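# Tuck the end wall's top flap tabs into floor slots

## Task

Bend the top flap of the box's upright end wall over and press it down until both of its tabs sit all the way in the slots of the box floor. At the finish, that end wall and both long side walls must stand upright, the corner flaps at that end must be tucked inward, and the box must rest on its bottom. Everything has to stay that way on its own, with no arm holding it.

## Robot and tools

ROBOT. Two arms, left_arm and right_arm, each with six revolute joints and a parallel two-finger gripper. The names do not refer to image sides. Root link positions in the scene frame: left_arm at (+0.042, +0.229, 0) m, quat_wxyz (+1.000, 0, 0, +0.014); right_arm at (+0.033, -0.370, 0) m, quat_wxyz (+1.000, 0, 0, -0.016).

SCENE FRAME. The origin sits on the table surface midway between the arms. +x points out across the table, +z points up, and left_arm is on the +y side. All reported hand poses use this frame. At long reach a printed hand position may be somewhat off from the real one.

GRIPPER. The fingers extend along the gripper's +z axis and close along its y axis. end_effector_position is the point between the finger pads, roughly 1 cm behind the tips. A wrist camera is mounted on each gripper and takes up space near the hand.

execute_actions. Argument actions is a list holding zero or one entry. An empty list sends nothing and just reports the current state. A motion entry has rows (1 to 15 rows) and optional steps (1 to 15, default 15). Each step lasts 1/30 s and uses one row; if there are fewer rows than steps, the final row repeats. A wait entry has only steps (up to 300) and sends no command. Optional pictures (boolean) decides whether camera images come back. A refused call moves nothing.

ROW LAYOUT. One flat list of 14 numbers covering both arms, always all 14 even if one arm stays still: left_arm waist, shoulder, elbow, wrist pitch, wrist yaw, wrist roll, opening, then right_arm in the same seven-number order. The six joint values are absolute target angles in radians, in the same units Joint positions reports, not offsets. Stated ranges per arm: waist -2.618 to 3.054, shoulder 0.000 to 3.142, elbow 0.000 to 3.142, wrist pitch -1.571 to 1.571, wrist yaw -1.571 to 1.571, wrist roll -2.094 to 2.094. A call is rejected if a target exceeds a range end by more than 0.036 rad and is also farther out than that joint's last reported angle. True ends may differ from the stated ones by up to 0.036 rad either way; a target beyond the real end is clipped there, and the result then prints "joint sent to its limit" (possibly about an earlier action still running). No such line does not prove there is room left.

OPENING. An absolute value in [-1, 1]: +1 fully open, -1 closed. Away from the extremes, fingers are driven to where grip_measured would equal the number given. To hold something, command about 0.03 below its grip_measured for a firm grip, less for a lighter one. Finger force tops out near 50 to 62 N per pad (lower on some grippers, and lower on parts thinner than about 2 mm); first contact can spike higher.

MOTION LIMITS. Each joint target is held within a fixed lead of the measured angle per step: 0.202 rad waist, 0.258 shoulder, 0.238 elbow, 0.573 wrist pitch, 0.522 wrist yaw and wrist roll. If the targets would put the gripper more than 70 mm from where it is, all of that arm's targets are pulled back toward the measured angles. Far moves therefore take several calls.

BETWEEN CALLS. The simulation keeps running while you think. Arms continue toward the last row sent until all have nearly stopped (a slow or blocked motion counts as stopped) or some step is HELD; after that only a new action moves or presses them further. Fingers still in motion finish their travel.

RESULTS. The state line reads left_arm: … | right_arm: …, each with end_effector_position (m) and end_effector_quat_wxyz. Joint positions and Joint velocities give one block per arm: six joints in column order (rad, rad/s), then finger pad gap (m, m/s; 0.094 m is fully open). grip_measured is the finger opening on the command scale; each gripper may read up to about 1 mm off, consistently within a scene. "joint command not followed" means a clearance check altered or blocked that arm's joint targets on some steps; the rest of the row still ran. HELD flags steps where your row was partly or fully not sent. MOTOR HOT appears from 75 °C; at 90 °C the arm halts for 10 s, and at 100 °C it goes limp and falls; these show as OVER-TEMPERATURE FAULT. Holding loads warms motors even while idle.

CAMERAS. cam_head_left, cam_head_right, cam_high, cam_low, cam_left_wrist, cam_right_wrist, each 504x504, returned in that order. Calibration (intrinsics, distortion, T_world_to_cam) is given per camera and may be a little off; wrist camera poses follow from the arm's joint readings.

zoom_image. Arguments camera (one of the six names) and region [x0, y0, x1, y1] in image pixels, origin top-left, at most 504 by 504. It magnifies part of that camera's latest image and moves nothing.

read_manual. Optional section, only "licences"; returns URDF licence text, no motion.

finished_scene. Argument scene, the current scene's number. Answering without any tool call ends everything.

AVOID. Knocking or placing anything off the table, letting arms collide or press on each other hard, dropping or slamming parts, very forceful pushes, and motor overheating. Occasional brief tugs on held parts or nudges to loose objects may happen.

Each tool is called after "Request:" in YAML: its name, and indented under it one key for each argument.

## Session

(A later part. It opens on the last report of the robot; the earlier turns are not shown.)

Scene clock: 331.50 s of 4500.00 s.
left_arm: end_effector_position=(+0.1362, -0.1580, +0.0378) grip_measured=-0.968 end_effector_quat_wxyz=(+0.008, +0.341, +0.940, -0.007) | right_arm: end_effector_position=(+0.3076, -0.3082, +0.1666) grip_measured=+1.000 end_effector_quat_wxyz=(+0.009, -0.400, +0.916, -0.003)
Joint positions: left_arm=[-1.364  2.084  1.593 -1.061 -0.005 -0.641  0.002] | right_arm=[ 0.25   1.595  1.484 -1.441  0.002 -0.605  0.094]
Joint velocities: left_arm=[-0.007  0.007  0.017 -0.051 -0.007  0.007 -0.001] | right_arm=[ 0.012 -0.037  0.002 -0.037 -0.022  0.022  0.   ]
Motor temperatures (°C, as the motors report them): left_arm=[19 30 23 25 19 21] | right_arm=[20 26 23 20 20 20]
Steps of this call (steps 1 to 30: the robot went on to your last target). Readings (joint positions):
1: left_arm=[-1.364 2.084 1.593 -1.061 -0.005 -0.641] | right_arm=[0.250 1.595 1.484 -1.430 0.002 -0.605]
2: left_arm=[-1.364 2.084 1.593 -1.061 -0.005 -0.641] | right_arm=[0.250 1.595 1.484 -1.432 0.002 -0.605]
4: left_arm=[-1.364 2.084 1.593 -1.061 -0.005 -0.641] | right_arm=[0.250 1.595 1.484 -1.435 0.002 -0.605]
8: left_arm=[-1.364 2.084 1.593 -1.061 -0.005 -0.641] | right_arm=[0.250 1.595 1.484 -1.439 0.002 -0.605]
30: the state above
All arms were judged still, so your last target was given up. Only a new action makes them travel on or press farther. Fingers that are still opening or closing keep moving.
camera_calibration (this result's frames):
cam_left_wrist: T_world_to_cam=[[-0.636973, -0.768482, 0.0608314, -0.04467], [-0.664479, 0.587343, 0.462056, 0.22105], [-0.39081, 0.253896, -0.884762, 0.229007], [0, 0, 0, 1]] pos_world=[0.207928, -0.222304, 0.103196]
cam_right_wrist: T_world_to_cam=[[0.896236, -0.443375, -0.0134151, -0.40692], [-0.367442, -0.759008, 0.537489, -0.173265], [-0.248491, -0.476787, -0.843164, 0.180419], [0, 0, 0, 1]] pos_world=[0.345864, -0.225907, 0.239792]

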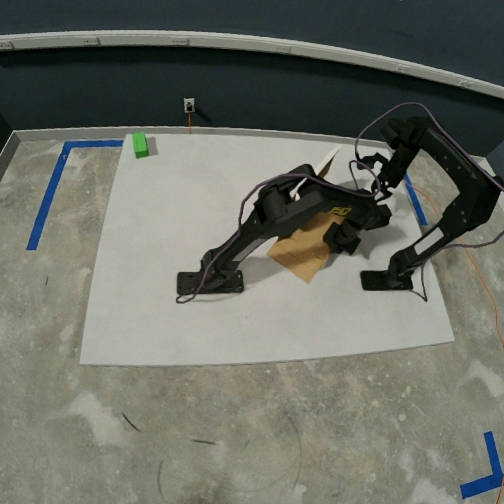

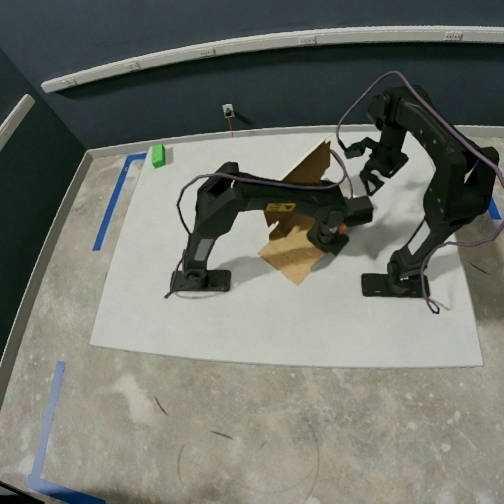

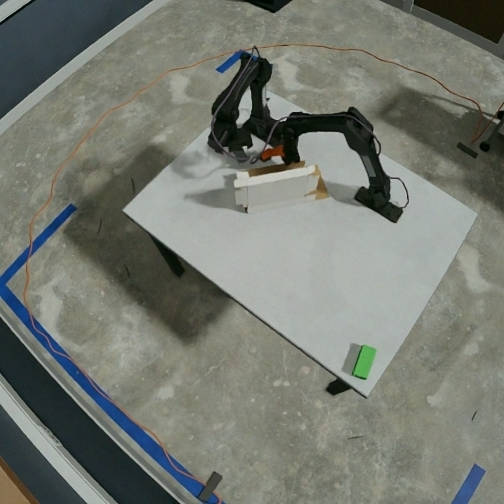

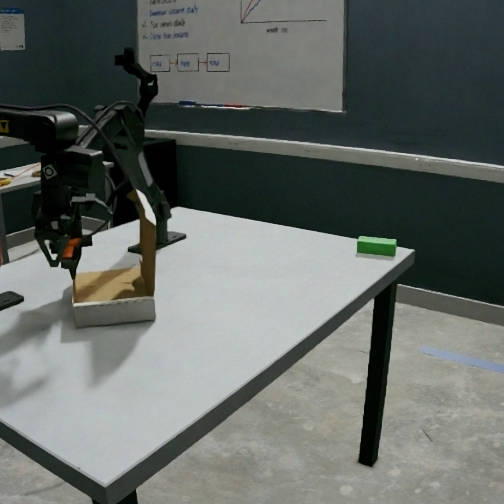

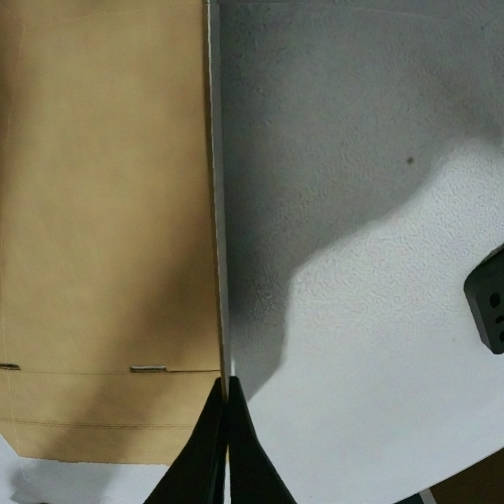

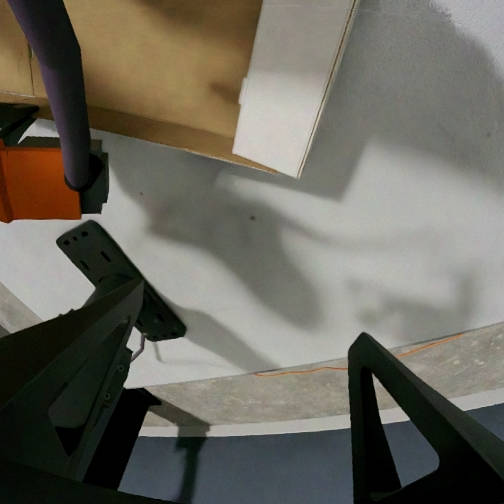

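Request:
execute_actions:
  actions:
    - {"rows":[[-1.361,2.075,1.59,-1.075,0,-0.65,-1,0.585,1.70,1.55,-1.42,0,1.23,-1]]}
  pictures: false

Request:
execute_actions:
  actions:
    - {"steps":35}
  pictures: false

Request:
execute_actions:
  actions:
    - {"rows":[[-1.361,2.075,1.59,-1.075,0,-0.65,-1,0.585,1.81,1.514,-1.268,0,1.23,-1]]}
  pictures: false

Request:
execute_actions:
  actions:
    - {"steps":15}
  pictures: false

Request:
execute_actions:
  actions:
    - {"rows":[[-1.361,2.075,1.59,-1.075,0,-0.65,-1,0.585,1.89,1.237,-0.904,0,1.23,-1]]}
  pictures: false

Request:
execute_actions:
  actions:
    - {"steps":25}

Scene clock: 359.70 s of 4500.00 s.
left_arm: end_effector_position=(+0.1362, -0.1580, +0.0378) grip_measured=-0.968 end_effector_quat_wxyz=(+0.008, +0.341, +0.940, -0.007) | right_arm: end_effector_position=(+0.2874, -0.2089, +0.1422) grip_measured=-0.988 end_effector_quat_wxyz=(-0.018, +0.140, +0.990, -0.011)
Joint positions: left_arm=[-1.364  2.084  1.593 -1.061 -0.005 -0.641  0.002] | right_arm=[ 0.589  1.72   1.522 -1.415 -0.006  0.839  0.001]
Joint velocities: left_arm=[-0.007  0.002  0.022 -0.066  0.007  0.081 -0.   ] | right_arm=[ 0.007 -0.007  0.007 -0.022  0.022  2.645 -0.001]
Motor temperatures (°C, as the motors report them): left_arm=[19 31 23 24 19 21] | right_arm=[20 26 24 19 20 20]
Steps of this call (steps 1 to 90: nothing new was sent; then 24.70 s passed at rest; steps 91 to 105: all 15 steps of this action). Readings (joint positions):
91: left_arm=[-1.364 2.084 1.593 -1.061 -0.005 -0.641] | right_arm=[0.273 1.604 1.491 -1.446 0.012 -0.531]
92: left_arm=[-1.364 2.084 1.593 -1.061 -0.005 -0.641] | right_arm=[0.323 1.622 1.506 -1.449 0.021 -0.430]
94: left_arm=[-1.364 2.084 1.593 -1.061 -0.005 -0.641] | right_arm=[0.460 1.668 1.522 -1.430 0.019 -0.232]
98: left_arm=[-1.364 2.084 1.593 -1.061 -0.005 -0.641] | right_arm=[0.607 1.720 1.522 -1.414 -0.006 0.158]
105: the state above

Scene clock: 360.87 s of 4500.00 s.
left_arm: end_effector_position=(+0.1362, -0.1580, +0.0378) grip_measured=-0.968 end_effector_quat_wxyz=(+0.008, +0.341, +0.940, -0.007) | right_arm: end_effector_position=(+0.2874, -0.2089, +0.1422) grip_measured=-0.988 end_effector_quat_wxyz=(-0.015, +0.327, +0.945, -0.014)
Joint positions: left_arm=[-1.364  2.084  1.593 -1.061 -0.005 -0.641  0.002] | right_arm=[ 0.589  1.72   1.522 -1.415 -0.006  1.223  0.001]
Joint velocities: left_arm=[-0.017 -0.022  0.002 -0.022  0.081 -0.037  0.001] | right_arm=[ 0.017  0.022  0.002 -0.007 -0.125  0.022  0.001]
Motor temperatures (°C, as the motors report them): left_arm=[19 31 23 24 19 21] | right_arm=[20 26 24 19 20 20]
Steps of this call (steps 1 to 35: the robot went on to your last target). Readings (joint positions):
1: left_arm=[-1.364 2.084 1.593 -1.061 -0.005 -0.641] | right_arm=[0.589 1.720 1.522 -1.415 -0.006 0.916]
2: left_arm=[-1.364 2.084 1.593 -1.061 -0.005 -0.641] | right_arm=[0.589 1.720 1.522 -1.415 -0.006 0.978]
4: left_arm=[-1.364 2.084 1.593 -1.061 -0.005 -0.641] | right_arm=[0.589 1.720 1.522 -1.415 -0.006 1.067]
8: left_arm=[-1.364 2.084 1.593 -1.061 -0.005 -0.641] | right_arm=[0.589 1.720 1.522 -1.415 -0.006 1.160]
35: the state above

Scene clock: 361.37 s of 4500.00 s.
left_arm: end_effector_position=(+0.1362, -0.1580, +0.0378) grip_measured=-0.968 end_effector_quat_wxyz=(+0.008, +0.341, +0.940, -0.007) | right_arm: end_effector_position=(+0.3168, -0.1906, +0.1101) grip_measured=-0.988 end_effector_quat_wxyz=(-0.006, +0.327, +0.945, -0.002)
Joint positions: left_arm=[-1.364  2.084  1.593 -1.061 -0.005 -0.641  0.002] | right_arm=[ 0.589  1.825  1.522 -1.279 -0.006  1.224  0.001]
Joint velocities: left_arm=[-0.007 -0.012 -0.002  0.007  0.037  0.081 -0.001] | right_arm=[ 0.007  0.002 -0.012 -0.066 -0.007  0.022  0.   ]
Motor temperatures (°C, as the motors report them): left_arm=[19 31 23 24 19 21] | right_arm=[20 26 24 19 20 20]
Steps of this call (steps 1 to 15: all 15 steps of this action). Readings (joint positions):
1: left_arm=[-1.364 2.084 1.593 -1.061 -0.005 -0.641] | right_arm=[0.589 1.727 1.522 -1.407 -0.006 1.223]
2: left_arm=[-1.364 2.084 1.593 -1.061 -0.005 -0.641] | right_arm=[0.589 1.737 1.522 -1.387 -0.006 1.224]
4: left_arm=[-1.364 2.084 1.593 -1.061 -0.005 -0.641] | right_arm=[0.589 1.774 1.522 -1.346 -0.006 1.224]
8: left_arm=[-1.364 2.084 1.593 -1.061 -0.005 -0.641] | right_arm=[0.589 1.823 1.522 -1.296 -0.006 1.224]
15: the state above

Scene clock: 361.87 s of 4500.00 s.
left_arm: end_effector_position=(+0.1362, -0.1580, +0.0378) grip_measured=-0.968 end_effector_quat_wxyz=(+0.008, +0.341, +0.940, -0.007) | right_arm: end_effector_position=(+0.3172, -0.1903, +0.1101) grip_measured=-0.988 end_effector_quat_wxyz=(-0.005, +0.327, +0.945, -0.001)
Joint positions: left_arm=[-1.364  2.084  1.593 -1.061 -0.005 -0.641  0.002] | right_arm=[ 0.589  1.825  1.522 -1.277 -0.006  1.224  0.001]
Joint velocities: left_arm=[-0.012 -0.017 -0.012  0.022  0.007 -0.022 -0.   ] | right_arm=[ 0.002 -0.002  0.002 -0.007 -0.007  0.022  0.   ]
Motor temperatures (°C, as the motors report them): left_arm=[19 31 23 24 19 21] | right_arm=[20 26 24 19 20 20]
Steps of this call (steps 1 to 15: the robot went on to your last target). Readings (joint positions):
1: left_arm=[-1.364 2.084 1.593 -1.061 -0.005 -0.641] | right_arm=[0.589 1.825 1.522 -1.279 -0.006 1.224]
2: left_arm=[-1.364 2.084 1.593 -1.061 -0.005 -0.641] | right_arm=[0.589 1.825 1.522 -1.278 -0.006 1.224]
4: left_arm=[-1.364 2.084 1.593 -1.061 -0.005 -0.641] | right_arm=[0.589 1.825 1.522 -1.277 -0.006 1.224]
8: left_arm=[-1.364 2.084 1.593 -1.061 -0.005 -0.641] | right_arm=[0.589 1.825 1.522 -1.277 -0.006 1.224]
15: the state above
All arms were judged still, so your last target was given up. Only a new action makes them travel on or press farther. Fingers that are still opening or closing keep moving.

Scene clock: 362.37 s of 4500.00 s.
left_arm: end_effector_position=(+0.1357, -0.1570, +0.0378) grip_measured=-0.968 end_effector_quat_wxyz=(+0.006, +0.341, +0.940, -0.005) | right_arm: end_effector_position=(+0.3564, -0.1635, +0.0660) grip_measured=-0.988 end_effector_quat_wxyz=(+0.070, +0.323, +0.939, +0.092)
Joint positions: left_arm=[-1.364  2.084  1.593 -1.065 -0.004 -0.641  0.002] | right_arm=[ 0.595  1.813  1.304 -0.83  -0.007  1.225  0.001]
Joint velocities: left_arm=[-0.012  0.007 -0.002  0.007  0.081 -0.11  -0.002] | right_arm=[-0.007  0.037 -0.012  0.095  0.095 -0.022  0.   ]
Motor temperatures (°C, as the motors report them): left_arm=[19 31 23 24 19 21] | right_arm=[20 26 24 19 20 20]
Steps of this call (steps 1 to 15: all 15 steps of this action). Readings (joint positions):
1: left_arm=[-1.364 2.084 1.593 -1.061 -0.005 -0.641] | right_arm=[0.589 1.822 1.494 -1.236 -0.006 1.224]
2: left_arm=[-1.364 2.084 1.593 -1.061 -0.005 -0.641] | right_arm=[0.589 1.817 1.442 -1.168 -0.006 1.224]
4: left_arm=[-1.364 2.084 1.593 -1.062 -0.004 -0.641] | right_arm=[0.589 1.815 1.356 -1.026 -0.007 1.225]
8: left_arm=[-1.364 2.084 1.593 -1.065 -0.004 -0.641] | right_arm=[0.593 1.813 1.316 -0.878 -0.007 1.225]
15: the state above

Scene clock: 363.20 s of 4500.00 s.
left_arm: end_effector_position=(+0.1357, -0.1570, +0.0378) grip_measured=-0.968 end_effector_quat_wxyz=(+0.006, +0.341, +0.940, -0.005) | right_arm: end_effector_position=(+0.3572, -0.1629, +0.0658) grip_measured=-0.988 end_effector_quat_wxyz=(+0.071, +0.323, +0.939, +0.094)
Joint positions: left_arm=[-1.364  2.084  1.593 -1.065 -0.004 -0.641  0.002] | right_arm=[ 0.595  1.813  1.302 -0.823 -0.007  1.225  0.001]
Joint velocities: left_arm=[-0.012  0.002 -0.007  0.022  0.022 -0.022  0.   ] | right_arm=[ 0.007 -0.027 -0.022 -0.022 -0.037  0.037 -0.   ]
Motor temperatures (°C, as the motors report them): left_arm=[19 31 23 24 19 21] | right_arm=[20 26 24 19 20 20]
Steps of this call (steps 1 to 15: the robot went on to your last target; steps 16 to 25: nothing new was sent). Readings (joint positions):
1: left_arm=[-1.364 2.084 1.593 -1.065 -0.004 -0.641] | right_arm=[0.595 1.813 1.303 -0.828 -0.007 1.225]
2: left_arm=[-1.364 2.084 1.593 -1.065 -0.004 -0.641] | right_arm=[0.595 1.813 1.303 -0.827 -0.007 1.225]
4: left_arm=[-1.364 2.084 1.593 -1.065 -0.004 -0.641] | right_arm=[0.595 1.813 1.302 -0.825 -0.007 1.225]
8: left_arm=[-1.364 2.084 1.593 -1.065 -0.004 -0.641] | right_arm=[0.595 1.813 1.302 -0.824 -0.007 1.225]
25: the state above
All arms were judged still, so your last target was given up. Only a new action makes them travel on or press farther. Fingers that are still opening or closing keep moving.
camera_calibration (this result's frames):
cam_left_wrist: T_world_to_cam=[[-0.636863, -0.768699, 0.0592276, -0.0441945], [-0.663499, 0.585586, 0.465679, 0.219652], [-0.39265, 0.257276, -0.882969, 0.229286], [0, 0, 0, 1]] pos_world=[0.207622, -0.221587, 0.102782]
cam_right_wrist: T_world_to_cam=[[-0.340094, -0.914127, -0.2207, -0.00979058], [-0.880388, 0.227011, 0.416393, 0.361252], [-0.330535, 0.335914, -0.881991, 0.341291], [0, 0, 0, 1]] pos_world=[0.427521, -0.205603, 0.148432]

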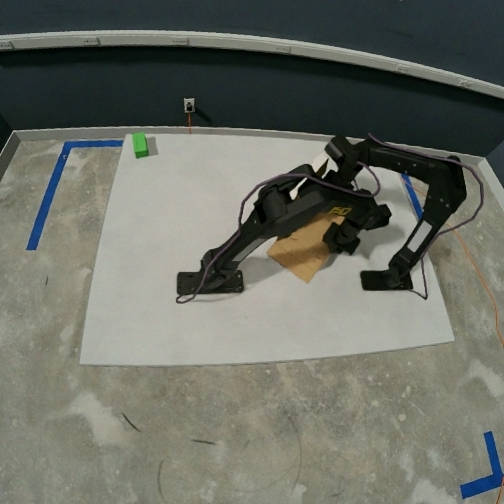

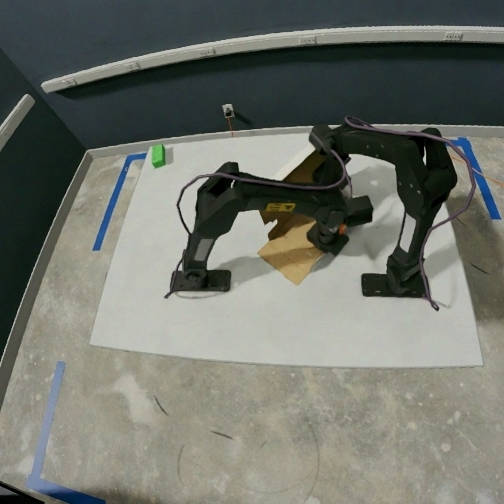

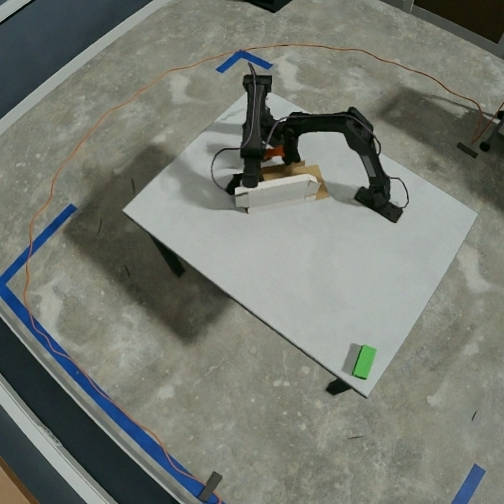

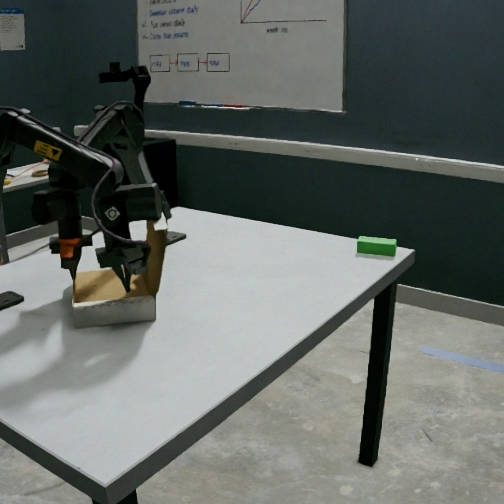

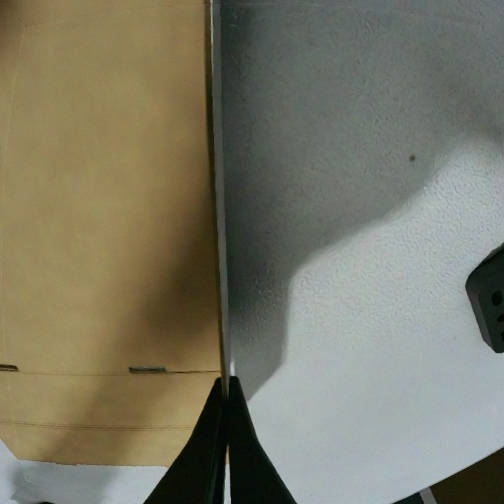

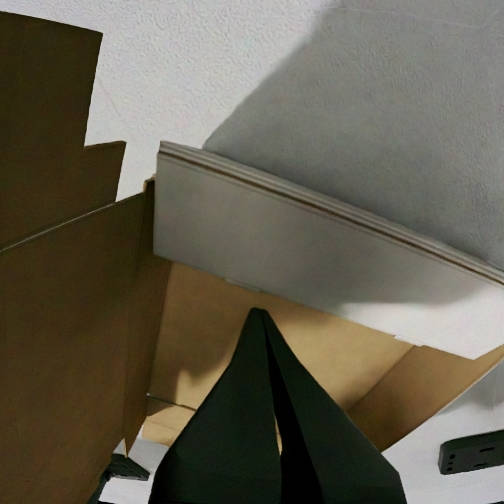

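Request:
execute_actions:
  actions:
    - {"rows":[[-1.361,2.075,1.59,-1.075,0,-0.65,-1,0.55,1.48,1.109,-0.95,0,1.2,-1]]}
  pictures: false

Request:
execute_actions:
  actions:
    - {"steps":25}
  pictures: false

Request:
execute_actions:
  actions:
    - {"rows":[[-1.361,2.075,1.59,-1.075,0,-0.65,-1,0.55,1.51,1.04,-0.85,0,1.2,-1],[-1.361,2.075,1.59,-1.075,0,-0.65,-1,0.55,1.51,1.04,-0.85,0,1.2,-1],[-1.361,2.075,1.59,-1.075,0,-0.65,-1,0.55,1.51,1.04,-0.85,0,1.2,-1],[-1.361,2.075,1.59,-1.075,0,-0.65,-1,0.55,1.51,1.04,-0.85,0,1.2,-1],[-1.361,2.075,1.59,-1.075,0,-0.65,-1,0.55,1.54,0.97,-0.75,0,1.2,-1],[-1.361,2.075,1.59,-1.075,0,-0.65,-1,0.55,1.54,0.97,-0.75,0,1.2,-1],[-1.361,2.075,1.59,-1.075,0,-0.65,-1,0.55,1.54,0.97,-0.75,0,1.2,-1],[-1.361,2.075,1.59,-1.075,0,-0.65,-1,0.55,1.54,0.97,-0.75,0,1.2,-1],[-1.361,2.075,1.59,-1.075,0,-0.65,-1,0.55,1.57,0.90,-0.65,0,1.2,-1],[-1.361,2.075,1.59,-1.075,0,-0.65,-1,0.55,1.57,0.90,-0.65,0,1.2,-1],[-1.361,2.075,1.59,-1.075,0,-0.65,-1,0.55,1.57,0.90,-0.65,0,1.2,-1],[-1.361,2.075,1.59,-1.075,0,-0.65,-1,0.55,1.57,0.90,-0.65,0,1.2,-1],[-1.361,2.075,1.59,-1.075,0,-0.65,-1,0.55,1.60,0.833,-0.554,0,1.2,-1]]}
  pictures: false

Request:
execute_actions:
  actions:
    - {"steps":25}

Scene clock: 388.13 s of 4500.00 s.
left_arm: end_effector_position=(+0.1356, -0.1568, +0.0378) grip_measured=-0.968 end_effector_quat_wxyz=(+0.005, +0.340, +0.940, -0.005) | right_arm: end_effector_position=(+0.3040, -0.2123, +0.1139) grip_measured=-0.988 end_effector_quat_wxyz=(+0.087, +0.333, +0.933, +0.107)
Joint positions: left_arm=[-1.364  2.084  1.593 -1.066 -0.004 -0.642  0.002] | right_arm=[ 0.552  1.475  1.121 -0.94  -0.007  1.207  0.001]
Joint velocities: left_arm=[ 0.002  0.007 -0.017  0.037  0.022 -0.066 -0.   ] | right_arm=[ 0.007 -0.012 -0.012 -0.022 -0.066  0.007 -0.   ]
Motor temperatures (°C, as the motors report them): left_arm=[19 32 24 24 19 21] | right_arm=[20 25 23 19 20 20]
Steps of this call (steps 1 to 90: nothing new was sent; then 21.43 s passed at rest; steps 91 to 105: all 15 steps of this action). Readings (joint positions):
91: left_arm=[-1.364 2.084 1.593 -1.065 -0.004 -0.641] | right_arm=[0.593 1.786 1.279 -0.806 -0.008 1.222]
92: left_arm=[-1.364 2.084 1.593 -1.066 -0.004 -0.642] | right_arm=[0.587 1.735 1.228 -0.804 -0.009 1.218]
94: left_arm=[-1.364 2.084 1.593 -1.066 -0.004 -0.642] | right_arm=[0.566 1.607 1.142 -0.866 -0.009 1.214]
98: left_arm=[-1.364 2.084 1.593 -1.066 -0.004 -0.642] | right_arm=[0.552 1.474 1.121 -0.932 -0.007 1.211]
105: the state above

Scene clock: 388.97 s of 4500.00 s.
left_arm: end_effector_position=(+0.1356, -0.1568, +0.0378) grip_measured=-0.968 end_effector_quat_wxyz=(+0.005, +0.340, +0.940, -0.005) | right_arm: end_effector_position=(+0.3038, -0.2124, +0.1138) grip_measured=-0.988 end_effector_quat_wxyz=(+0.087, +0.333, +0.933, +0.107)
Joint positions: left_arm=[-1.364  2.084  1.593 -1.066 -0.004 -0.642  0.002] | right_arm=[ 0.552  1.475  1.121 -0.941 -0.007  1.207  0.001]
Joint velocities: left_arm=[-0.002  0.007 -0.002 -0.037 -0.007 -0.022 -0.001] | right_arm=[ 0.022  0.007  0.007 -0.022 -0.081  0.022 -0.   ]
Motor temperatures (°C, as the motors report them): left_arm=[19 32 24 24 19 21] | right_arm=[20 25 23 19 20 20]
Steps of this call (steps 1 to 15: the robot went on to your last target; steps 16 to 25: nothing new was sent). Readings (joint positions):
1: left_arm=[-1.364 2.084 1.593 -1.066 -0.004 -0.642] | right_arm=[0.552 1.475 1.121 -0.940 -0.007 1.207]
2: left_arm=[-1.364 2.084 1.593 -1.066 -0.004 -0.642] | right_arm=[0.552 1.475 1.121 -0.940 -0.007 1.207]
4: left_arm=[-1.364 2.084 1.593 -1.066 -0.004 -0.642] | right_arm=[0.552 1.475 1.121 -0.941 -0.007 1.207]
8: left_arm=[-1.364 2.084 1.593 -1.066 -0.004 -0.642] | right_arm=[0.552 1.475 1.121 -0.941 -0.007 1.207]
25: the state above
All arms were judged still, so your last target was given up. Only a new action makes them travel on or press farther. Fingers that are still opening or closing keep moving.

Scene clock: 389.47 s of 4500.00 s.
left_arm: end_effector_position=(+0.1336, -0.1536, +0.0383) grip_measured=-0.968 end_effector_quat_wxyz=(-0.001, +0.341, +0.940, -0.001) | right_arm: end_effector_position=(+0.2940, -0.2183, +0.0293) grip_measured=-0.988 end_effector_quat_wxyz=(+0.070, +0.332, +0.937, +0.087)
Joint positions: left_arm=[-1.364  2.082  1.593 -1.081  0.003 -0.641  0.001] | right_arm=[ 0.55   1.572  0.876 -0.653 -0.008  1.201  0.001]
Joint velocities: left_arm=[ 0.012 -0.007  0.017  0.037 -0.022  0.022 -0.   ] | right_arm=[ 0.007  0.134 -0.398  0.579 -0.066 -0.022  0.001]
Motor temperatures (°C, as the motors report them): left_arm=[19 32 24 24 19 21] | right_arm=[20 25 23 19 20 20]
Steps of this call (steps 1 to 15: all 15 steps of this action). Readings (joint positions):
1: left_arm=[-1.364 2.084 1.593 -1.066 -0.004 -0.642] | right_arm=[0.552 1.476 1.113 -0.929 -0.007 1.207]
2: left_arm=[-1.364 2.084 1.593 -1.066 -0.004 -0.642] | right_arm=[0.552 1.477 1.098 -0.909 -0.007 1.206]
4: left_arm=[-1.364 2.084 1.593 -1.066 -0.004 -0.642] | right_arm=[0.552 1.491 1.069 -0.890 -0.007 1.206]
8: left_arm=[-1.364 2.084 1.593 -1.066 -0.004 -0.642] | right_arm=[0.552 1.529 0.992 -0.817 -0.007 1.206]
15: the state above

Scene clock: 390.30 s of 4500.00 s.
left_arm: end_effector_position=(+0.1363, -0.1557, +0.0383) grip_measured=-0.968 end_effector_quat_wxyz=(+0.007, +0.339, +0.941, -0.003) | right_arm: end_effector_position=(+0.2954, -0.2139, +0.0185) grip_measured=-0.988 end_effector_quat_wxyz=(+0.068, +0.330, +0.936, +0.098)
Joint positions: left_arm=[-1.364  2.082  1.593 -1.07  -0.008 -0.644  0.001] | right_arm=[ 0.551  1.593  0.846 -0.585 -0.024  1.2    0.001]
Joint velocities: left_arm=[-0.007  0.002  0.002  0.007  0.007  0.051 -0.002] | right_arm=[ 0.017 -0.007  0.002  0.007 -0.022  0.007 -0.   ]
Motor temperatures (°C, as the motors report them): left_arm=[19 32 24 24 19 21] | right_arm=[20 25 23 19 20 20]
Steps of this call (steps 1 to 25: the robot went on to your last target). Readings (joint positions):
1: left_arm=[-1.364 2.082 1.593 -1.079 0.001 -0.641] | right_arm=[0.550 1.577 0.866 -0.636 -0.011 1.200]
2: left_arm=[-1.364 2.082 1.593 -1.076 -0.001 -0.641] | right_arm=[0.551 1.583 0.857 -0.624 -0.013 1.200]
4: left_arm=[-1.364 2.082 1.593 -1.073 -0.004 -0.642] | right_arm=[0.551 1.592 0.848 -0.609 -0.016 1.200]
8: left_arm=[-1.364 2.082 1.593 -1.071 -0.007 -0.643] | right_arm=[0.551 1.593 0.846 -0.594 -0.021 1.200]
25: the state above
camera_calibration (this result's frames):
cam_left_wrist: T_world_to_cam=[[-0.634355, -0.771179, 0.0536335, -0.0433009], [-0.667007, 0.581095, 0.466294, 0.218731], [-0.390763, 0.260022, -0.883002, 0.229832], [0, 0, 0, 1]] pos_world=[0.208237, -0.220258, 0.103271]
cam_right_wrist: T_world_to_cam=[[-0.354851, -0.906392, -0.229205, -0.0816803], [-0.87525, 0.235882, 0.422252, 0.338368], [-0.32866, 0.350448, -0.877023, 0.298738], [0, 0, 0, 1]] pos_world=[0.365355, -0.258541, 0.100402]

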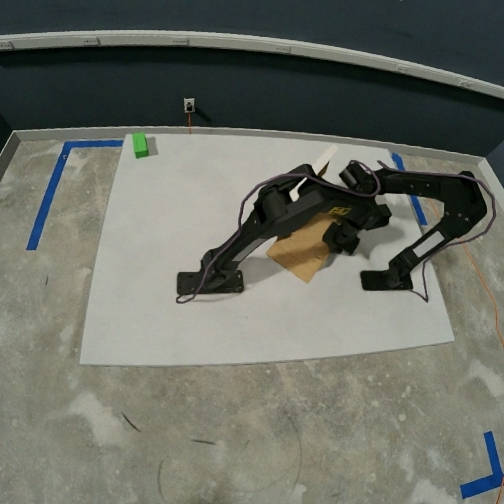

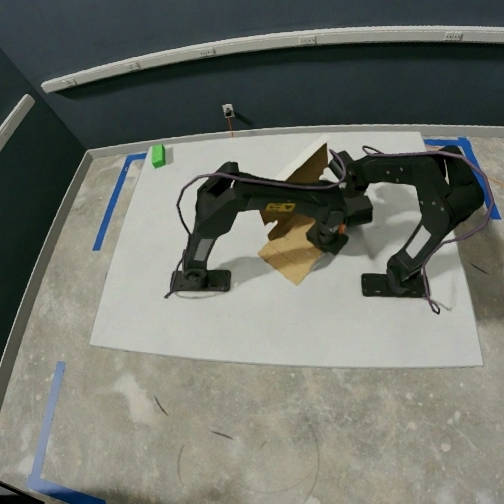

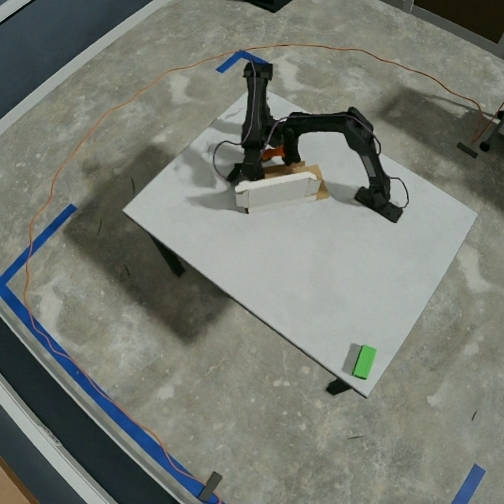

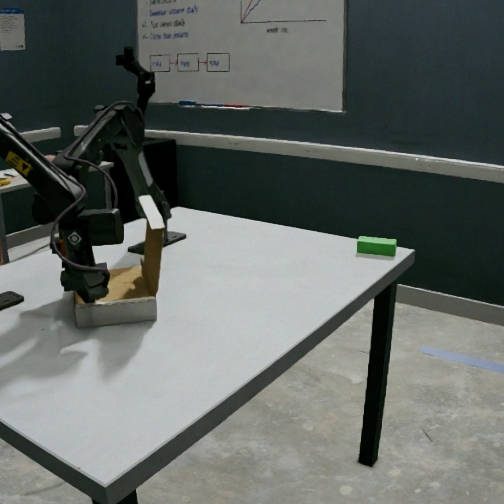

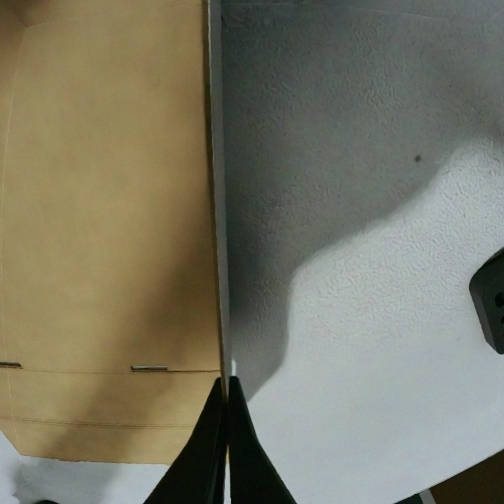

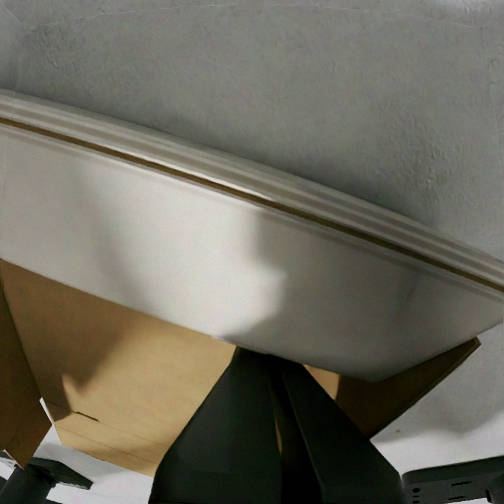

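Push toward the wall.

Request:
execute_actions:
  actions:
    - {"rows":[[-1.361,2.075,1.59,-1.075,0,-0.65,-1,0.53,1.61,0.845,-0.555,0,1.18,-1],[-1.361,2.075,1.59,-1.075,0,-0.65,-1,0.53,1.61,0.845,-0.555,0,1.18,-1],[-1.361,2.075,1.59,-1.075,0,-0.65,-1,0.51,1.62,0.86,-0.555,0,1.16,-1],[-1.361,2.075,1.59,-1.075,0,-0.65,-1,0.51,1.62,0.86,-0.555,0,1.16,-1],[-1.361,2.075,1.59,-1.075,0,-0.65,-1,0.49,1.635,0.875,-0.557,0,1.14,-1],[-1.361,2.075,1.59,-1.075,0,-0.65,-1,0.49,1.635,0.875,-0.557,0,1.14,-1],[-1.361,2.075,1.59,-1.075,0,-0.65,-1,0.47,1.65,0.89,-0.558,0,1.12,-1],[-1.361,2.075,1.59,-1.075,0,-0.65,-1,0.47,1.65,0.89,-0.558,0,1.12,-1],[-1.361,2.075,1.59,-1.075,0,-0.65,-1,0.45,1.66,0.90,-0.56,0,1.10,-1],[-1.361,2.075,1.59,-1.075,0,-0.65,-1,0.45,1.66,0.90,-0.56,0,1.10,-1],[-1.361,2.075,1.59,-1.075,0,-0.65,-1,0.43,1.67,0.915,-0.56,0,1.08,-1],[-1.361,2.075,1.59,-1.075,0,-0.65,-1,0.43,1.67,0.915,-0.56,0,1.08,-1],[-1.361,2.075,1.59,-1.075,0,-0.65,-1,0.41,1.685,0.925,-0.562,0,1.06,-1],[-1.361,2.075,1.59,-1.075,0,-0.65,-1,0.41,1.685,0.925,-0.562,0,1.06,-1],[-1.361,2.075,1.59,-1.075,0,-0.65,-1,0.39,1.696,0.938,-0.563,0,1.04,-1]]}
  pictures: false

Request:
execute_actions:
  actions:
    - {"steps":25}

Scene clock: 406.43 s of 4500.00 s.
left_arm: end_effector_position=(+0.1514, -0.1683, +0.0392) grip_measured=-0.968 end_effector_quat_wxyz=(+0.038, +0.333, +0.942, -0.020) | right_arm: end_effector_position=(+0.3127, -0.2300, +0.0148) grip_measured=-0.988 end_effector_quat_wxyz=(+0.046, +0.326, +0.939, +0.104)
Joint positions: left_arm=[-1.349  2.082  1.593 -1.006 -0.04  -0.64   0.001] | right_arm=[ 0.441  1.652  0.895 -0.605 -0.09   1.088  0.001]
Joint velocities: left_arm=[ 0.037 -0.017  0.002  0.11  -0.139 -0.007  0.001] | right_arm=[-0.271  0.149  0.164 -0.168 -0.227 -0.359 -0.   ]
Motor temperatures (°C, as the motors report them): left_arm=[19 32 24 24 19 21] | right_arm=[20 25 23 20 20 20]
Steps of this call (steps 1 to 15: the robot went on to your last target; steps 16 to 90: nothing new was sent; then 12.63 s passed at rest; steps 91 to 105: all 15 steps of this action). Readings (joint positions):
91: left_arm=[-1.364 2.082 1.593 -1.070 -0.008 -0.644] | right_arm=[0.550 1.593 0.846 -0.585 -0.025 1.198]
92: left_arm=[-1.364 2.082 1.593 -1.070 -0.009 -0.644] | right_arm=[0.548 1.593 0.846 -0.585 -0.027 1.196]
94: left_arm=[-1.364 2.082 1.593 -1.065 -0.011 -0.644] | right_arm=[0.538 1.597 0.846 -0.585 -0.034 1.185]
98: left_arm=[-1.361 2.082 1.593 -1.047 -0.017 -0.643] | right_arm=[0.505 1.614 0.854 -0.588 -0.056 1.154]
105: the state above

Scene clock: 407.27 s of 4500.00 s.
left_arm: end_effector_position=(+0.1551, -0.1716, +0.0396) grip_measured=-0.968 end_effector_quat_wxyz=(+0.046, +0.332, +0.942, -0.024) | right_arm: end_effector_position=(+0.3160, -0.2338, +0.0146) grip_measured=-0.988 end_effector_quat_wxyz=(+0.042, +0.316, +0.942, +0.104)
Joint positions: left_arm=[-1.346  2.082  1.593 -0.989 -0.05  -0.638  0.001] | right_arm=[ 0.419  1.664  0.909 -0.616 -0.103  1.044  0.001]
Joint velocities: left_arm=[-0.007  0.002 -0.002 -0.022 -0.081 -0.022 -0.   ] | right_arm=[-0.032  0.002  0.012 -0.007  0.007 -0.037  0.   ]
Motor temperatures (°C, as the motors report them): left_arm=[19 32 24 24 19 21] | right_arm=[20 25 23 20 20 20]
Steps of this call (steps 1 to 25: the robot went on to your last target). Readings (joint positions):
1: left_arm=[-1.348 2.082 1.593 -1.000 -0.044 -0.639] | right_arm=[0.433 1.657 0.901 -0.609 -0.095 1.078]
2: left_arm=[-1.347 2.082 1.593 -0.995 -0.047 -0.639] | right_arm=[0.426 1.661 0.905 -0.612 -0.099 1.071]
4: left_arm=[-1.346 2.082 1.593 -0.989 -0.049 -0.638] | right_arm=[0.420 1.664 0.908 -0.614 -0.101 1.060]
8: left_arm=[-1.346 2.082 1.593 -0.989 -0.050 -0.638] | right_arm=[0.419 1.664 0.909 -0.615 -0.103 1.050]
25: the state above
camera_calibration (this result's frames):
cam_left_wrist: T_world_to_cam=[[-0.627795, -0.775358, 0.0685089, -0.0460485], [-0.700401, 0.601107, 0.384848, 0.251742], [-0.339576, 0.193622, -0.920434, 0.224545], [0, 0, 0, 1]] pos_world=[0.223662, -0.230505, 0.112951]
cam_right_wrist: T_world_to_cam=[[-0.331344, -0.91306, -0.237765, -0.102167], [-0.86368, 0.192074, 0.466009, 0.348238], [-0.379826, 0.359762, -0.852235, 0.327019], [0, 0, 0, 1]] pos_world=[0.391124, -0.277821, 0.0921234]

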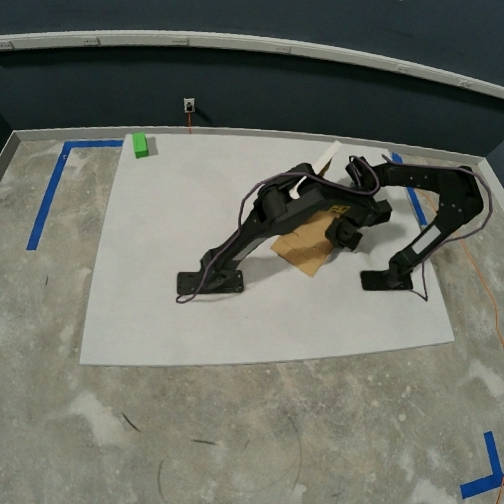

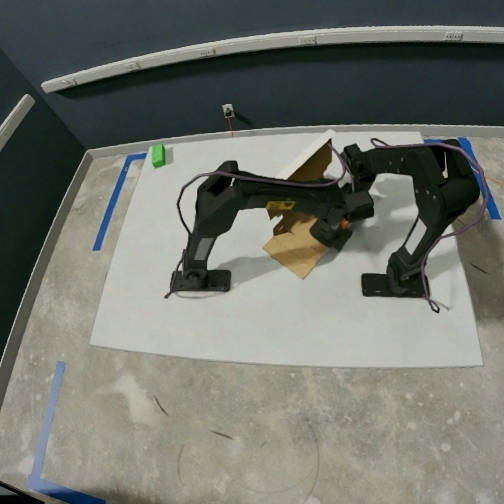

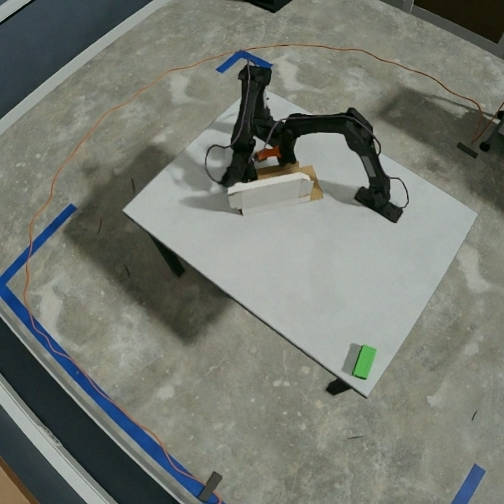

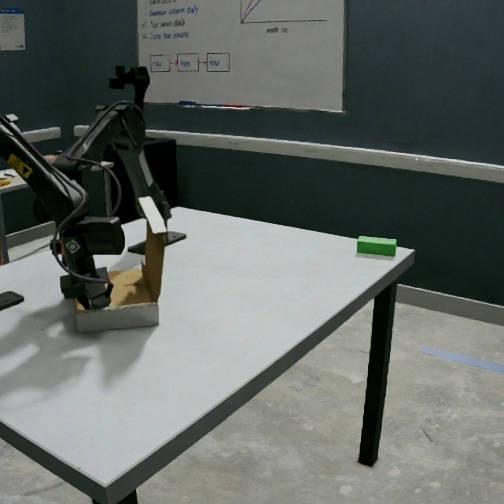

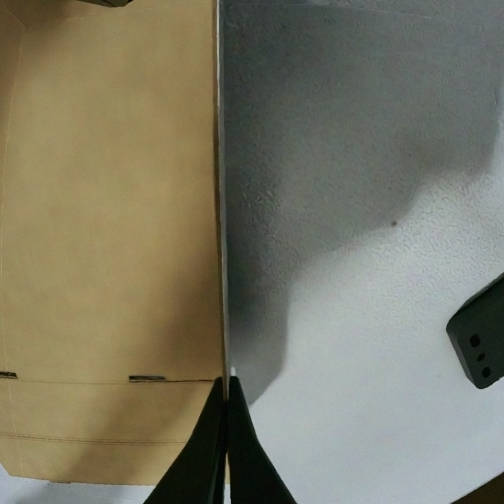

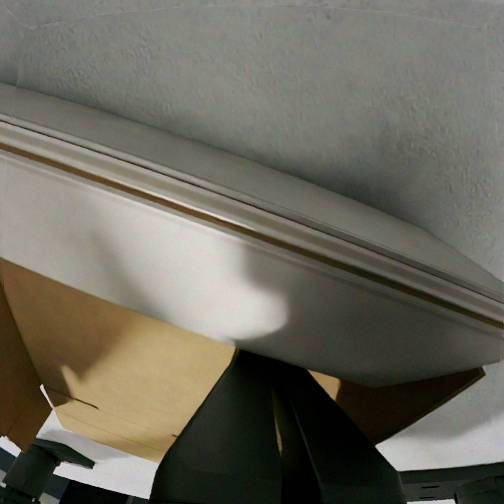

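Request:
execute_actions:
  actions:
    - {"rows":[[-1.35,2.075,1.59,-1.0,0,-0.65,0.3,0.52,1.62,0.88,-0.58,0,1.2,-1]]}
  pictures: false

Request:
execute_actions:
  actions:
    - {"rows":[[-1.35,2.0,1.838,-1.355,0,-0.65,0.3,0.52,1.48,1.109,-0.95,0,1.2,-1]]}
  pictures: false

Request:
execute_actions:
  actions:
    - {"rows":[[-1.42,1.3,1.2,-1.4,0,-0.65,0.3,0.52,1.45,1.15,-0.95,0,-1.96,-1]]}
  pictures: false

Request:
execute_actions:
  actions:
    - {"steps":45}
  pictures: false

Request:
execute_actions:
  actions:
    - {"rows":[[-1.42,1.3,1.2,-1.4,0,-0.65,0.3,0.52,1.57,0.93,-0.66,0,-1.96,-1]]}
  pictures: false

Request:
execute_actions:
  actions:
    - {"steps":25}

Scene clock: 425.67 s of 4500.00 s.
left_arm: end_effector_position=(+0.1477, -0.1740, +0.0394) grip_measured=+0.298 end_effector_quat_wxyz=(+0.028, +0.331, +0.943, -0.038) | right_arm: end_effector_position=(+0.3104, -0.2170, +0.0159) grip_measured=-0.988 end_effector_quat_wxyz=(+0.069, +0.339, +0.934, +0.090)
Joint positions: left_arm=[-1.346  2.082  1.593 -0.988 -0.005 -0.644  0.061] | right_arm=[ 0.523  1.65   0.897 -0.592 -0.017  1.189  0.001]
Joint velocities: left_arm=[ 0.002  0.012  0.012 -0.022 -0.037  0.022  0.001] | right_arm=[ 0.002 -0.002  0.017  0.022  0.007  0.066  0.001]
Motor temperatures (°C, as the motors report them): left_arm=[19 32 24 24 19 21] | right_arm=[20 25 24 20 21 20]
Steps of this call (steps 1 to 15: the robot went on to your last target; steps 16 to 90: nothing new was sent; then 14.90 s passed at rest; steps 91 to 105: all 15 steps of this action). Readings (joint positions):
91: left_arm=[-1.346 2.082 1.593 -0.987 -0.046 -0.638] | right_arm=[0.432 1.661 0.908 -0.614 -0.091 1.066]
92: left_arm=[-1.346 2.082 1.593 -0.988 -0.038 -0.640] | right_arm=[0.456 1.657 0.904 -0.608 -0.070 1.092]
94: left_arm=[-1.346 2.082 1.593 -0.988 -0.024 -0.641] | right_arm=[0.504 1.652 0.900 -0.601 -0.052 1.129]
98: left_arm=[-1.346 2.082 1.593 -0.988 -0.012 -0.643] | right_arm=[0.523 1.650 0.898 -0.595 -0.032 1.168]
105: the state above

Scene clock: 426.17 s of 4500.00 s.
left_arm: end_effector_position=(+0.1443, -0.1616, +0.1366) grip_measured=+0.298 end_effector_quat_wxyz=(+0.032, +0.330, +0.942, -0.044) | right_arm: end_effector_position=(+0.3057, -0.2203, +0.1072) grip_measured=-0.988 end_effector_quat_wxyz=(+0.084, +0.341, +0.931, +0.104)
Joint positions: left_arm=[-1.346  1.985  1.838 -1.315 -0.004 -0.644  0.061] | right_arm=[ 0.523  1.477  1.099 -0.925 -0.013  1.195  0.001]
Joint velocities: left_arm=[-0.002  0.002 -0.002 -0.183 -0.022  0.022 -0.001] | right_arm=[-0.012  0.002  0.007 -0.139 -0.051 -0.007 -0.001]
Motor temperatures (°C, as the motors report them): left_arm=[19 32 24 24 19 21] | right_arm=[20 25 24 20 21 20]
Steps of this call (steps 1 to 15: all 15 steps of this action). Readings (joint positions):
1: left_arm=[-1.346 2.082 1.617 -1.025 -0.005 -0.644] | right_arm=[0.523 1.645 0.915 -0.627 -0.017 1.190]
2: left_arm=[-1.346 2.085 1.658 -1.086 -0.004 -0.644] | right_arm=[0.523 1.633 0.945 -0.690 -0.017 1.191]
4: left_arm=[-1.346 2.067 1.743 -1.171 -0.004 -0.644] | right_arm=[0.523 1.578 1.014 -0.778 -0.016 1.192]
8: left_arm=[-1.346 1.993 1.830 -1.248 -0.004 -0.644] | right_arm=[0.523 1.480 1.096 -0.855 -0.014 1.194]
15: the state above

Scene clock: 426.67 s of 4500.00 s.
left_arm: end_effector_position=(+0.0817, +0.0141, +0.1704) grip_measured=+0.298 end_effector_quat_wxyz=(+0.026, +0.364, +0.930, -0.044) | right_arm: end_effector_position=(+0.3065, -0.2212, +0.1113) grip_measured=-0.988 end_effector_quat_wxyz=(+0.132, -0.361, +0.923, +0.019)
Joint positions: left_arm=[-1.419  1.285  1.227 -1.411  0.001 -0.645  0.061] | right_arm=[ 0.523  1.477  1.115 -0.942 -0.007 -0.253  0.001]
Joint velocities: left_arm=[-0.007  0.027 -0.1    0.037 -0.007 -0.066 -0.001] | right_arm=[-0.022 -0.012 -0.027 -0.051 -0.007 -2.821  0.001]
Motor temperatures (°C, as the motors report them): left_arm=[19 32 24 24 19 21] | right_arm=[20 25 24 20 21 20]
Steps of this call (steps 1 to 15: all 15 steps of this action). Readings (joint positions):
1: left_arm=[-1.350 1.960 1.802 -1.295 -0.005 -0.644] | right_arm=[0.523 1.477 1.100 -0.931 -0.013 1.122]
2: left_arm=[-1.358 1.911 1.731 -1.283 -0.006 -0.644] | right_arm=[0.523 1.477 1.103 -0.936 -0.012 1.023]
4: left_arm=[-1.385 1.787 1.593 -1.307 -0.005 -0.644] | right_arm=[0.523 1.477 1.111 -0.939 -0.012 0.827]
8: left_arm=[-1.419 1.479 1.319 -1.337 0.001 -0.644] | right_arm=[0.523 1.477 1.115 -0.939 -0.011 0.434]
15: the state above

Scene clock: 428.17 s of 4500.00 s.
left_arm: end_effector_position=(+0.0814, +0.0153, +0.1683) grip_measured=+0.298 end_effector_quat_wxyz=(+0.024, +0.364, +0.930, -0.040) | right_arm: end_effector_position=(+0.3071, -0.2222, +0.1113) grip_measured=-0.988 end_effector_quat_wxyz=(-0.099, +0.932, -0.338, +0.089)
Joint positions: left_arm=[-1.419  1.286  1.22  -1.41   0.001 -0.645  0.061] | right_arm=[ 0.523  1.477  1.115 -0.942 -0.    -1.955  0.001]
Joint velocities: left_arm=[-0.017 -0.007 -0.012  0.037 -0.081  0.007 -0.   ] | right_arm=[ 0.002 -0.012 -0.002 -0.095 -0.095  0.037 -0.001]
Motor temperatures (°C, as the motors report them): left_arm=[19 32 24 24 19 21] | right_arm=[20 25 25 20 21 20]
Steps of this call (steps 1 to 45: the robot went on to your last target). Readings (joint positions):
1: left_arm=[-1.419 1.286 1.224 -1.410 0.001 -0.645] | right_arm=[0.523 1.477 1.115 -0.942 -0.006 -0.351]
2: left_arm=[-1.419 1.286 1.221 -1.410 0.001 -0.645] | right_arm=[0.523 1.477 1.115 -0.942 -0.006 -0.449]
4: left_arm=[-1.419 1.286 1.220 -1.410 0.001 -0.645] | right_arm=[0.523 1.477 1.115 -0.942 -0.005 -0.646]
8: left_arm=[-1.419 1.286 1.220 -1.410 0.001 -0.645] | right_arm=[0.523 1.477 1.115 -0.942 -0.003 -1.040]
45: the state above
All arms were judged still, so your last target was given up. Only a new action makes them travel on or press farther. Fingers that are still opening or closing keep moving.

Scene clock: 428.67 s of 4500.00 s.
left_arm: end_effector_position=(+0.0814, +0.0153, +0.1683) grip_measured=+0.298 end_effector_quat_wxyz=(+0.024, +0.364, +0.930, -0.040) | right_arm: end_effector_position=(+0.3085, -0.2216, +0.0371) grip_measured=-0.988 end_effector_quat_wxyz=(-0.087, +0.934, -0.338, +0.078)
Joint positions: left_arm=[-1.419  1.286  1.22  -1.41   0.001 -0.645  0.061] | right_arm=[ 0.523  1.59   0.926 -0.673  0.    -1.955  0.001]
Joint velocities: left_arm=[-0.007 -0.017 -0.032  0.066  0.007 -0.095 -0.001] | right_arm=[ 0.012  0.007  0.002  0.022  0.022 -0.022  0.   ]
Motor temperatures (°C, as the motors report them): left_arm=[19 32 24 24 19 21] | right_arm=[20 25 25 20 21 20]
Steps of this call (steps 1 to 15: all 15 steps of this action). Readings (joint positions):
1: left_arm=[-1.419 1.286 1.220 -1.410 0.001 -0.645] | right_arm=[0.523 1.479 1.093 -0.906 -0.000 -1.955]
2: left_arm=[-1.419 1.286 1.220 -1.410 0.001 -0.645] | right_arm=[0.523 1.485 1.053 -0.843 -0.000 -1.955]
4: left_arm=[-1.419 1.286 1.220 -1.410 0.001 -0.645] | right_arm=[0.523 1.532 0.981 -0.770 -0.000 -1.955]
8: left_arm=[-1.419 1.286 1.220 -1.410 0.001 -0.645] | right_arm=[0.523 1.591 0.926 -0.720 0.000 -1.955]
15: the state above

Scene clock: 429.50 s of 4500.00 s.
left_arm: end_effector_position=(+0.0814, +0.0153, +0.1683) grip_measured=+0.298 end_effector_quat_wxyz=(+0.024, +0.364, +0.930, -0.040) | right_arm: end_effector_position=(+0.3107, -0.2204, +0.0377) grip_measured=-0.988 end_effector_quat_wxyz=(-0.090, +0.933, -0.338, +0.082)
Joint positions: left_arm=[-1.419  1.286  1.22  -1.41   0.001 -0.645  0.061] | right_arm=[ 0.523  1.59   0.926 -0.662  0.    -1.955  0.001]
Joint velocities: left_arm=[-0.002 -0.007 -0.007 -0.022  0.022  0.037 -0.   ] | right_arm=[-0.022 -0.002  0.022 -0.037 -0.007 -0.022  0.   ]
Motor temperatures (°C, as the motors report them): left_arm=[19 31 24 24 19 21] | right_arm=[20 25 25 20 21 20]
Steps of this call (steps 1 to 25: the robot went on to your last target). Readings (joint positions):
1: left_arm=[-1.419 1.286 1.220 -1.410 0.001 -0.645] | right_arm=[0.523 1.590 0.926 -0.670 0.000 -1.955]
2: left_arm=[-1.419 1.286 1.220 -1.410 0.001 -0.645] | right_arm=[0.523 1.590 0.926 -0.668 0.000 -1.955]
4: left_arm=[-1.419 1.286 1.220 -1.410 0.001 -0.645] | right_arm=[0.523 1.590 0.926 -0.666 0.000 -1.955]
8: left_arm=[-1.419 1.286 1.220 -1.410 0.001 -0.645] | right_arm=[0.523 1.590 0.926 -0.664 0.000 -1.955]
25: the state above
camera_calibration (this result's frames):
cam_left_wrist: T_world_to_cam=[[-0.676274, -0.72826, 0.110861, 0.0398816], [-0.636386, 0.653374, 0.410019, 0.0280441], [-0.371034, 0.206735, -0.905315, 0.281635], [0, 0, 0, 1]] pos_world=[0.149314, -0.0475029, 0.239049]
cam_right_wrist: T_world_to_cam=[[0.381395, 0.910389, 0.160404, 0.0792912], [0.644718, -0.386316, 0.65962, -0.273088], [0.662478, -0.14816, -0.734283, -0.10035], [0, 0, 0, 1]] pos_world=[0.212303, -0.192552, 0.0937299]

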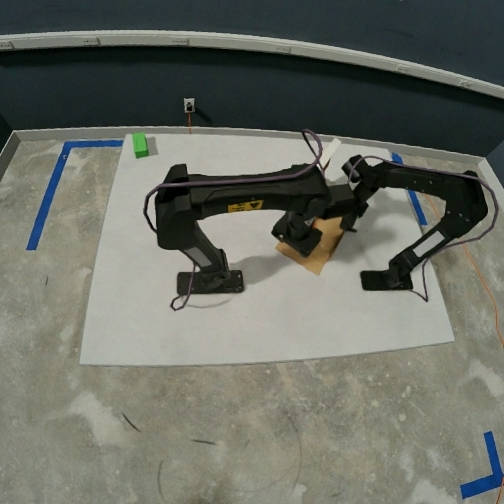

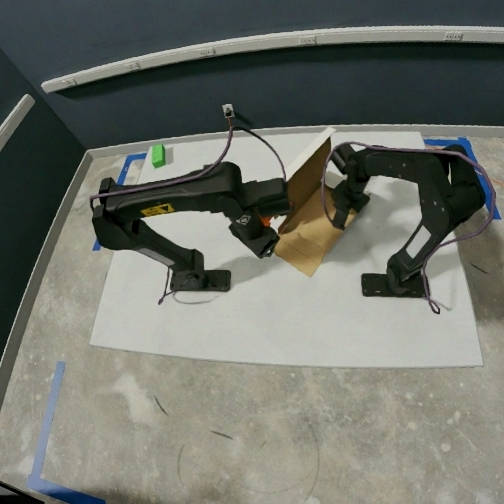

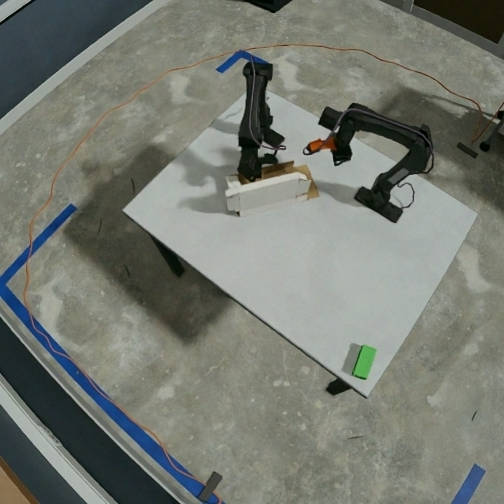

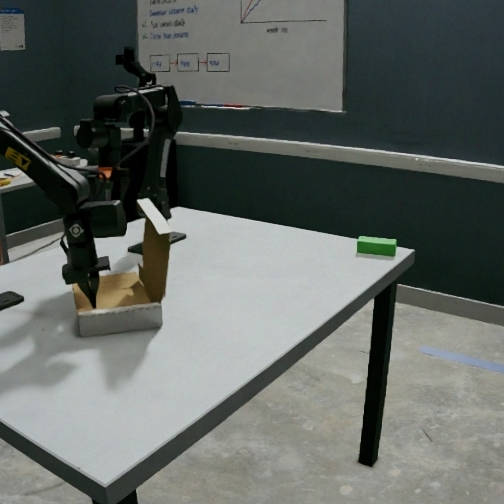

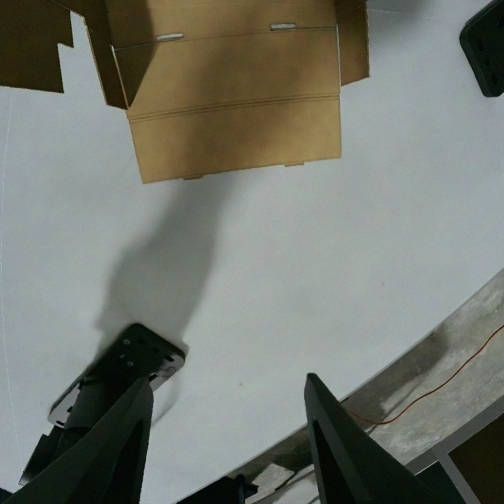

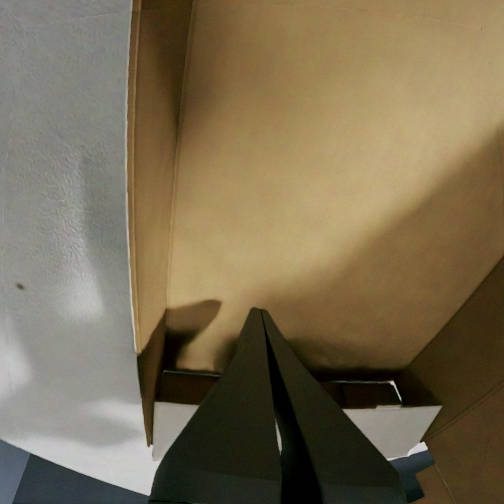

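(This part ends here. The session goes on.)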